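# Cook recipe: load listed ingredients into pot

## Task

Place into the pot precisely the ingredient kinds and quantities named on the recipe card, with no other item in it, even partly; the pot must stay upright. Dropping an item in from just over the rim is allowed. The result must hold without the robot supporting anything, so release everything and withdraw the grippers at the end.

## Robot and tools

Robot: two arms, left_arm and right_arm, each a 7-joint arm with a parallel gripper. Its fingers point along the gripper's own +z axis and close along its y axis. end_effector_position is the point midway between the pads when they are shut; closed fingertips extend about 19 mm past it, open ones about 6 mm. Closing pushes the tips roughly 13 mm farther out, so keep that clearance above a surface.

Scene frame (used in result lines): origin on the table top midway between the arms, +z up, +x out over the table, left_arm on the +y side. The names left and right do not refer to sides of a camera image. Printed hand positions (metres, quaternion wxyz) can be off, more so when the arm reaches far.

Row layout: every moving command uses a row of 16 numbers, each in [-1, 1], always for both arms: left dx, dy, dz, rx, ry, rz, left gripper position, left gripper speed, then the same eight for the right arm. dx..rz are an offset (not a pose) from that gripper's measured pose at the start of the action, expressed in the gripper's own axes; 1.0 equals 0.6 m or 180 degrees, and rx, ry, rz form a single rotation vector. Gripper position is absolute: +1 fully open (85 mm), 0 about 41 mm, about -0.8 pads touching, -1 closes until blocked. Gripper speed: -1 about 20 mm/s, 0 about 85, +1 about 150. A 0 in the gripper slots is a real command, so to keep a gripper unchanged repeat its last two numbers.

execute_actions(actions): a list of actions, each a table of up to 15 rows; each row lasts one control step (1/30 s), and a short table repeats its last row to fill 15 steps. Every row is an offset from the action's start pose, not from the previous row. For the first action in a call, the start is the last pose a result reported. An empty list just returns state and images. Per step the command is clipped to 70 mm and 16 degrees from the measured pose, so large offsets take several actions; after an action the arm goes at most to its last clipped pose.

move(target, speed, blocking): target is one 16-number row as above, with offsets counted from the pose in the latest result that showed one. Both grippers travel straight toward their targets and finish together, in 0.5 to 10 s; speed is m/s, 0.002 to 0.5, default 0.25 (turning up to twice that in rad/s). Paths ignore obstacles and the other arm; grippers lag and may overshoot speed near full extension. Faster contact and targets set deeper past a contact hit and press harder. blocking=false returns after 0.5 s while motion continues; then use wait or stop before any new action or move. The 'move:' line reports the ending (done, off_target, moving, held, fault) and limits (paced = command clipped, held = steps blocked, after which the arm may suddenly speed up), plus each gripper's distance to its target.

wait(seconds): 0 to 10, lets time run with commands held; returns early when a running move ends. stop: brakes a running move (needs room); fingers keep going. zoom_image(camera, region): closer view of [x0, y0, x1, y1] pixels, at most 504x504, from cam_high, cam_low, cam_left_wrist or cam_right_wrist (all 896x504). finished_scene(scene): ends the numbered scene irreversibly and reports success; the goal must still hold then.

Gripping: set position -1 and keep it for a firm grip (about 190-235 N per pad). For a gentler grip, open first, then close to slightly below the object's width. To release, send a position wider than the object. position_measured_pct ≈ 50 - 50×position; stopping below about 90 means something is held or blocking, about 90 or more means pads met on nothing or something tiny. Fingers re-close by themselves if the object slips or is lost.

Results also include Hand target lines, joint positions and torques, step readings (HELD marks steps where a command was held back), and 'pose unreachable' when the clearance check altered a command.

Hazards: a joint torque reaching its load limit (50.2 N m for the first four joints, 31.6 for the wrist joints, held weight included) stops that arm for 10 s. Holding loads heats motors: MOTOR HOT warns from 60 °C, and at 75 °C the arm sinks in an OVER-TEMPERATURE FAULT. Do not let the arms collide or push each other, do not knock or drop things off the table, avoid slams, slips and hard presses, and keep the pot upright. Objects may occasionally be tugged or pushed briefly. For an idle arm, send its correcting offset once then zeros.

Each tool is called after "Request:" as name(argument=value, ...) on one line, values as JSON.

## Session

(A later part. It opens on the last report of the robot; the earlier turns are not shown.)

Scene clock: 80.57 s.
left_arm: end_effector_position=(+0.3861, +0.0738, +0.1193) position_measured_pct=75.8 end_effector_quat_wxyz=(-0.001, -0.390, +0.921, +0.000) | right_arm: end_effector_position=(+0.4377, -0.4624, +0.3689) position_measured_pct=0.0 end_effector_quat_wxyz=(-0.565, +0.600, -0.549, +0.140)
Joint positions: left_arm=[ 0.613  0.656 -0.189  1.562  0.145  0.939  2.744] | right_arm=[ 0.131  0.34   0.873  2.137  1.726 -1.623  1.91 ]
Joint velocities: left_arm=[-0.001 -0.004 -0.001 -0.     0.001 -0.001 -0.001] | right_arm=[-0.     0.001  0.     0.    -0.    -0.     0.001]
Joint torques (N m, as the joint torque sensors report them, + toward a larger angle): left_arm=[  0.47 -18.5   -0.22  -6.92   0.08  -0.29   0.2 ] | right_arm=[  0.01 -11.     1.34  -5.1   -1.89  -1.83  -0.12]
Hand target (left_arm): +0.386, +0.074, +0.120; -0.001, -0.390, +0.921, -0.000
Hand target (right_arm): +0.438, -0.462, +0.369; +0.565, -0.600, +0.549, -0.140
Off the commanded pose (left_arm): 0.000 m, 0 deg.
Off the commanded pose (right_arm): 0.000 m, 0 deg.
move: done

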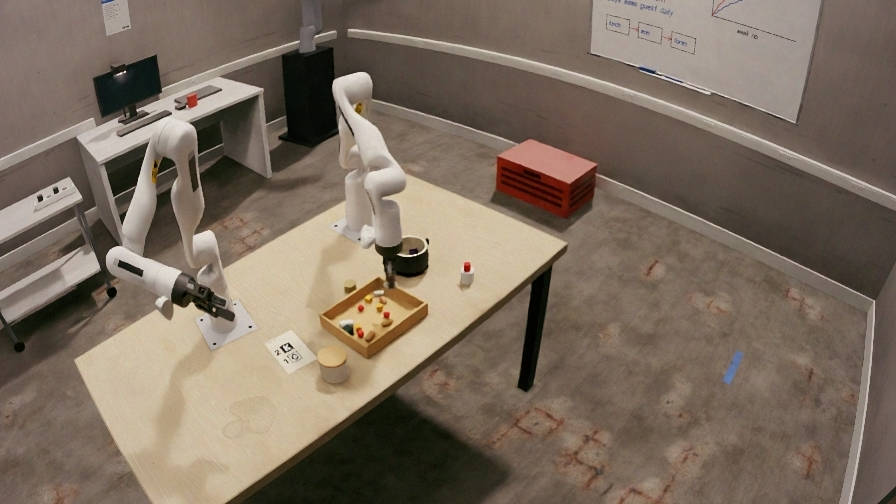

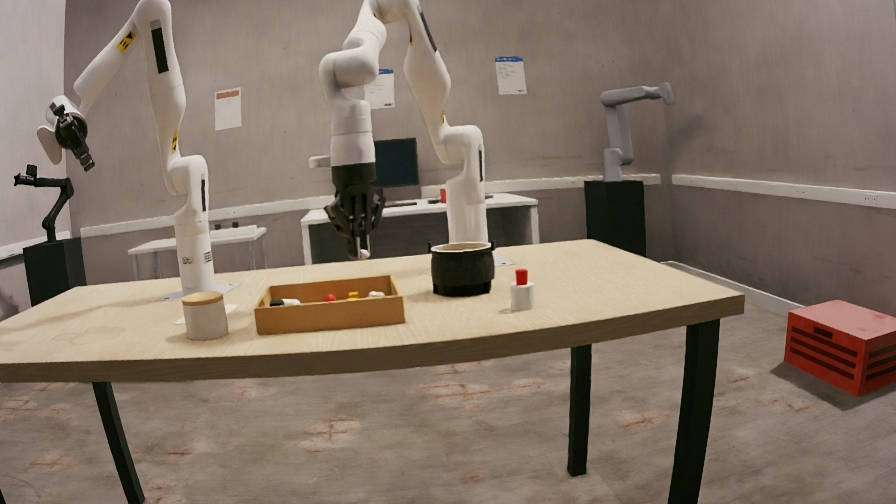

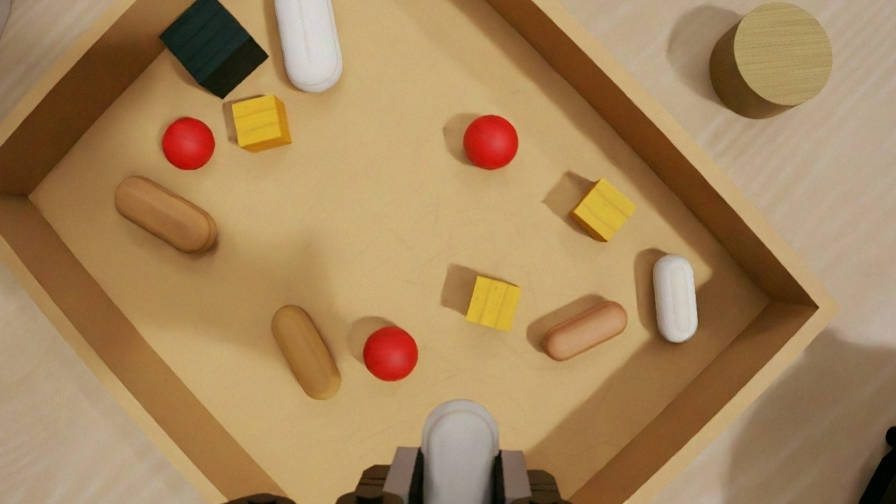

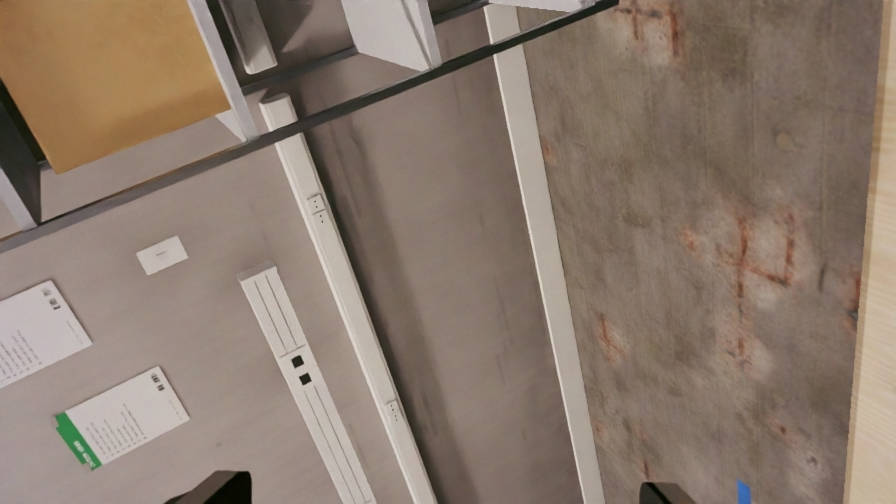

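Request:
move(target=[-0.109,0.345,-0.013,0,0,0,-0.62,0,0,0,0,0,0,0,1,0], speed=0.3)

Request:
execute_actions(actions=[[[0,0,0.006,0,0,0,-0.62,0,0,0,0,0,0,0,1,0],[0,0,0.012,0,0,0,-0.62,0,0,0,0,0,0,0,1,0],[0,0,0.018,0,0,0,-0.62,0,0,0,0,0,0,0,1,0],[0,0,0.024,0,0,0,-0.62,0,0,0,0,0,0,0,1,0],[0,0,0.028,0,0,0,-0.62,0,0,0,0,0,0,0,1,0],[0,0,0.028,0,0,0,-0.62,0,0,0,0,0,0,0,1,0],[0,0,0.028,0,0,0,-0.62,0,0,0,0,0,0,0,1,0],[0,0,0.028,0,0,0,-0.2,0.5,0,0,0,0,0,0,1,0]]])

Request:
move(target=[-0.1,0,-0.25,0,0,0,-0.2,0.5,0,0,0,0,0,0,1,0], speed=0.3)

Scene clock: 86.53 s.
left_arm: end_effector_position=(+0.2835, +0.2648, +0.1271) position_measured_pct=75.8 end_effector_quat_wxyz=(-0.001, -0.390, +0.921, +0.001) | right_arm: end_effector_position=(+0.4377, -0.4624, +0.3689) position_measured_pct=0.0 end_effector_quat_wxyz=(-0.565, +0.600, -0.549, +0.140)
Joint positions: left_arm=[ 0.344  0.347 -0.26   2.112  0.136  0.7    2.36 ] | right_arm=[ 0.131  0.34   0.873  2.137  1.726 -1.623  1.91 ]
Joint velocities: left_arm=[-0.007 -0.01  -0.014  0.001  0.006  0.001 -0.007] | right_arm=[ 0.    -0.    -0.001  0.001  0.    -0.001 -0.   ]
Joint torques (N m, as the joint torque sensors report them, + toward a larger angle): left_arm=[  1.34 -11.95  -0.06  -6.29  -0.02  -0.25   0.21] | right_arm=[  0.08 -11.04   1.28  -5.16  -1.94  -1.79  -0.09]
Hand target (left_arm): +0.284, +0.265, +0.127; -0.001, -0.390, +0.921, +0.000
Hand target (right_arm): +0.438, -0.462, +0.369; +0.565, -0.600, +0.549, -0.140
Off the commanded pose (left_arm): 0.001 m, 0 deg.
Off the commanded pose (right_arm): 0.000 m, 0 deg.
move: done

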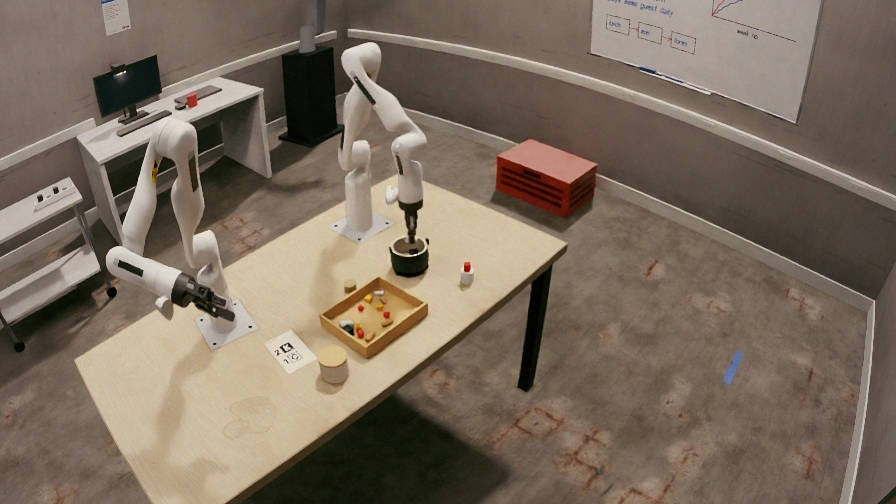

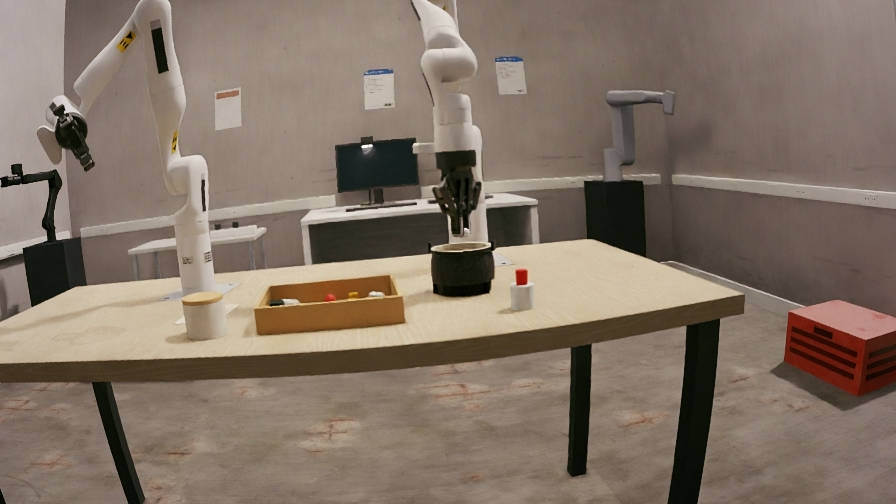

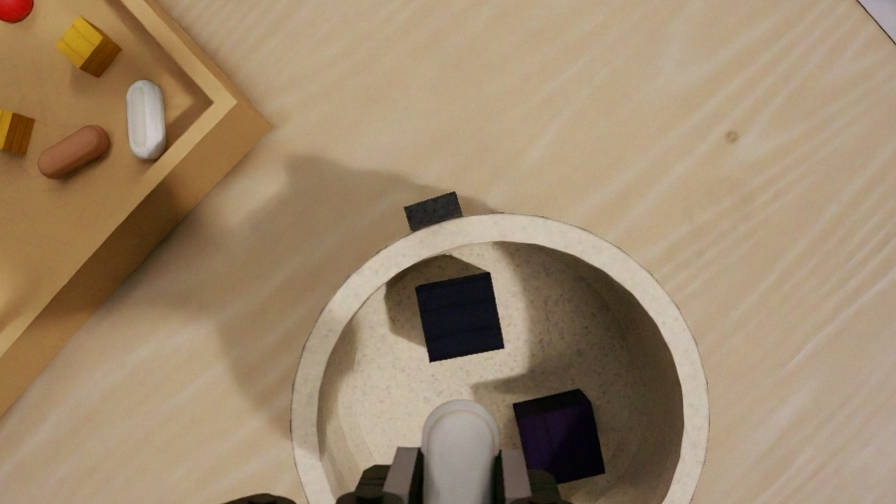

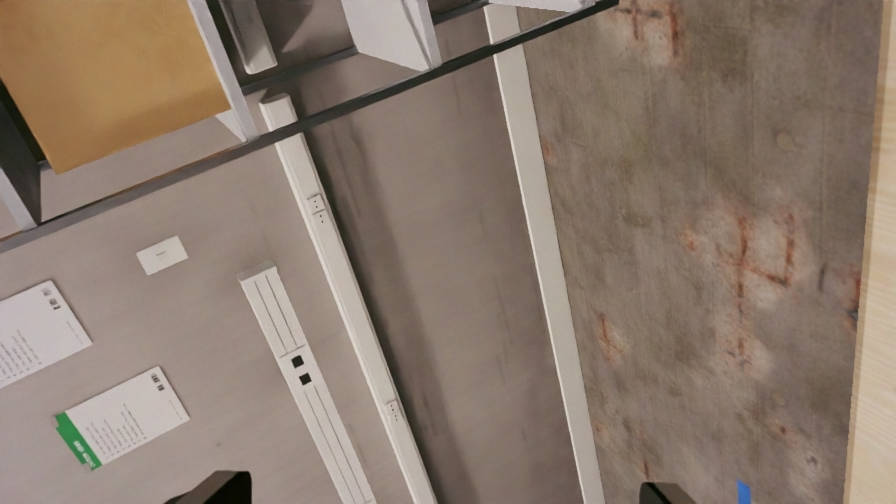

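Scene clock: 87.03 s.
left_arm: end_effector_position=(+0.2835, +0.2648, +0.1103) position_measured_pct=60.7 end_effector_quat_wxyz=(-0.001, -0.390, +0.921, +0.001) | right_arm: end_effector_position=(+0.4377, -0.4624, +0.3689) position_measured_pct=0.0 end_effector_quat_wxyz=(-0.565, +0.600, -0.549, +0.140)
Joint positions: left_arm=[ 0.334  0.384 -0.25   2.135  0.156  0.643  2.342] | right_arm=[ 0.131  0.34   0.873  2.137  1.726 -1.623  1.91 ]
Joint velocities: left_arm=[-0.001  0.003 -0.    -0.     0.001 -0.     0.001] | right_arm=[-0.    -0.    -0.001  0.     0.     0.     0.   ]
Joint torques (N m, as the joint torque sensors report them, + toward a larger angle): left_arm=[  1.14 -12.17  -0.21  -5.24   0.17  -0.05   0.03] | right_arm=[  0.04 -11.04   1.29  -5.19  -1.91  -1.74  -0.13]
Hand target (left_arm): +0.283, +0.265, +0.110; -0.001, -0.390, +0.921, +0.001
Hand target (right_arm): +0.438, -0.462, +0.369; +0.565, -0.600, +0.549, -0.140
Off the commanded pose (left_arm): 0.000 m, 0 deg.
Off the commanded pose (right_arm): 0.000 m, 0 deg.
Step readings (end_effector_position):
0: left_arm (+0.2835, +0.2648, +0.1271) | right_arm (+0.4377, -0.4624, +0.3689)
1: left_arm (+0.2835, +0.2650, +0.1267) | right_arm (+0.4377, -0.4624, +0.3689)
2: left_arm (+0.2833, +0.2651, +0.1243) | right_arm (+0.4377, -0.4624, +0.3689)
4: left_arm (+0.2829, +0.2652, +0.1179) | right_arm (+0.4377, -0.4624, +0.3689)
8: left_arm (+0.2837, +0.2645, +0.1110) | right_arm (+0.4377, -0.4624, +0.3689)
15: end_effector_position above

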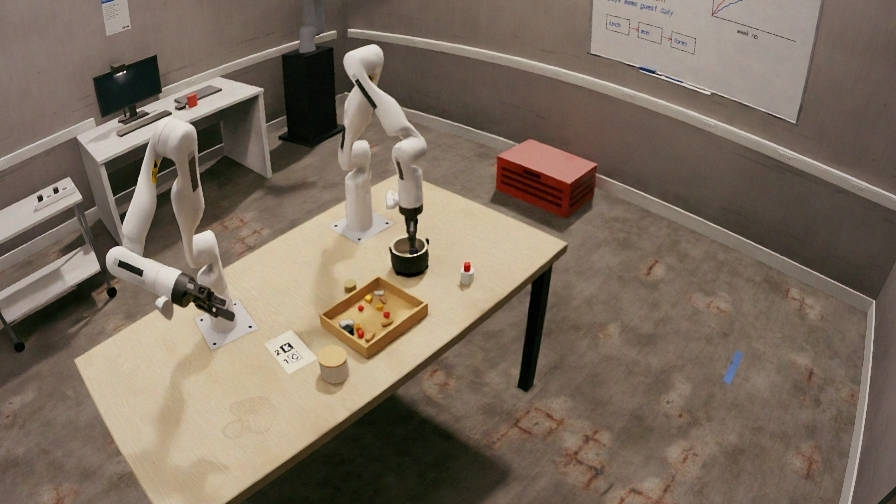

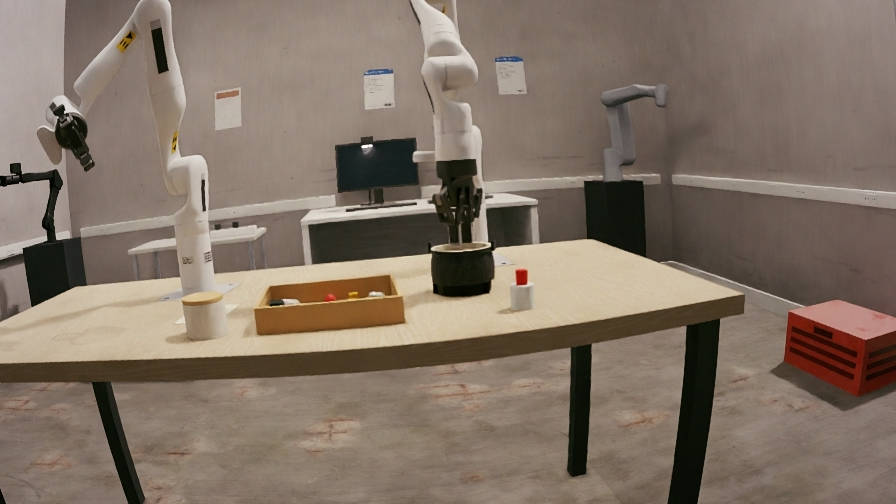

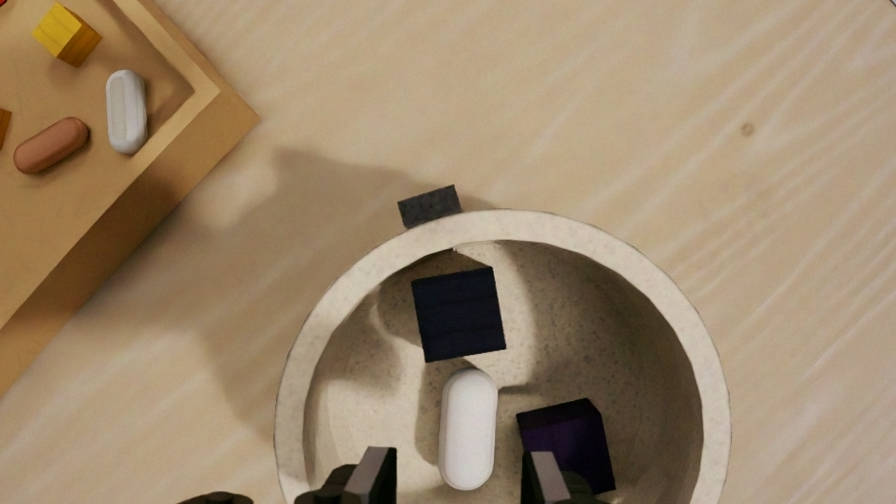

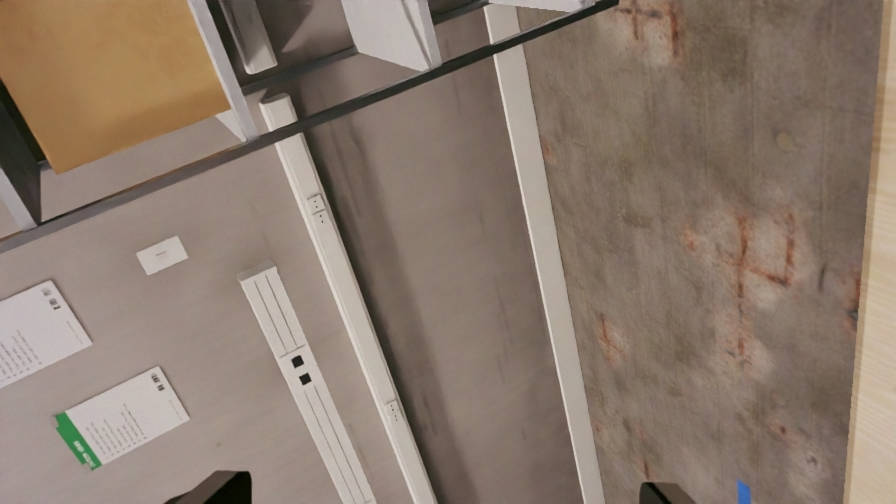

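Scene clock: 88.03 s.
left_arm: end_effector_position=(+0.3257, +0.3076, +0.2605) position_measured_pct=59.9 end_effector_quat_wxyz=(-0.001, -0.389, +0.921, +0.001) | right_arm: end_effector_position=(+0.4377, -0.4624, +0.3689) position_measured_pct=0.0 end_effector_quat_wxyz=(-0.565, +0.600, -0.549, +0.140)
Joint positions: left_arm=[ 0.262  0.217 -0.308  1.767  0.071  1.171  2.299] | right_arm=[ 0.131  0.34   0.873  2.137  1.726 -1.623  1.91 ]
Joint velocities: left_arm=[-0.001  0.001 -0.004 -0.003  0.001  0.001 -0.   ] | right_arm=[-0.     0.     0.    -0.    -0.    -0.     0.001]
Joint torques (N m, as the joint torque sensors report them, + toward a larger angle): left_arm=[  0.66 -11.76  -0.09  -8.62  -0.12  -0.2    0.01] | right_arm=[  0.13 -11.13   1.37  -5.12  -1.85  -1.79  -0.15]
Hand target (left_arm): +0.326, +0.308, +0.260; -0.001, -0.389, +0.921, +0.001
Hand target (right_arm): +0.438, -0.462, +0.369; +0.565, -0.600, +0.549, -0.140
Off the commanded pose (left_arm): 0.000 m, 0 deg.
Off the commanded pose (right_arm): 0.000 m, 0 deg.
move: done

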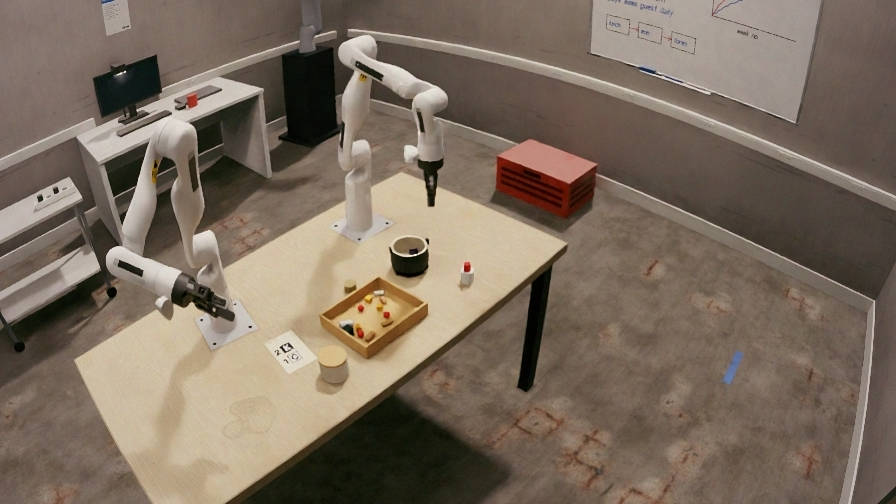

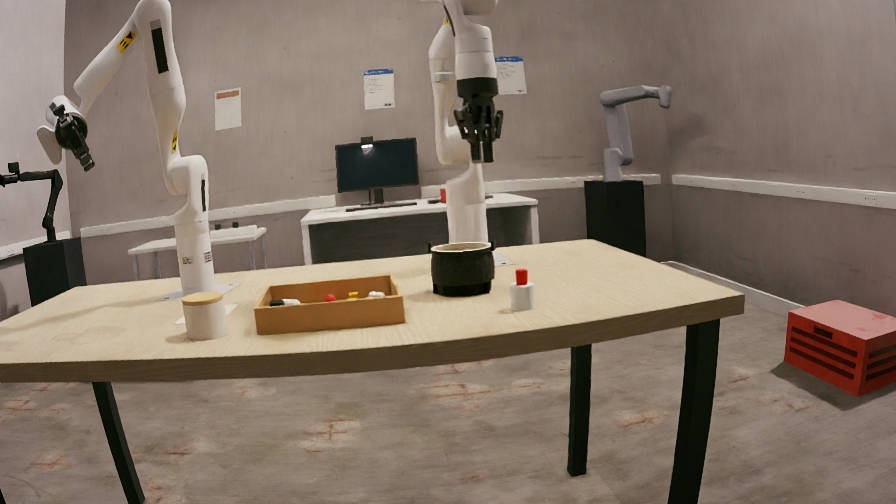

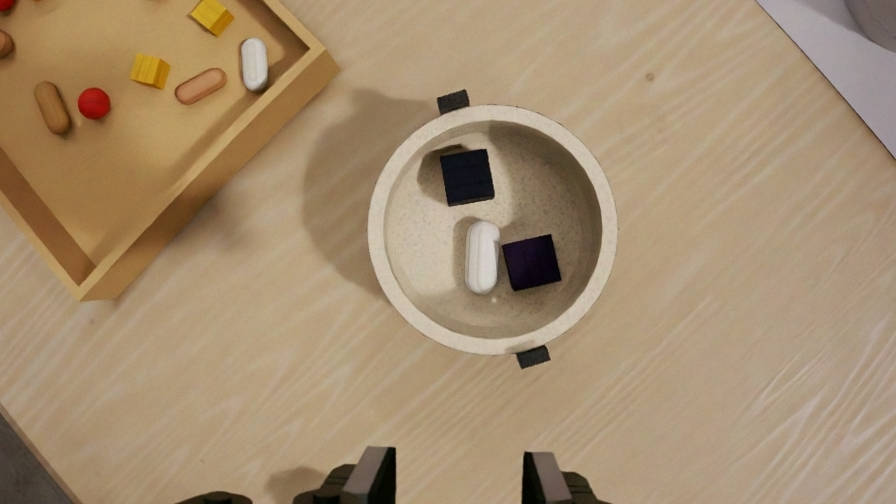

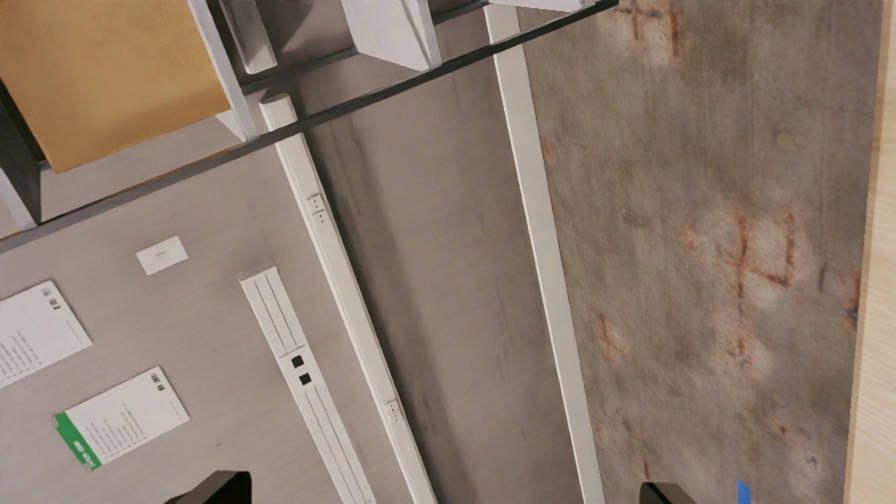

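Request:
finished_scene(scene=1)

The scene is finished: the task was done.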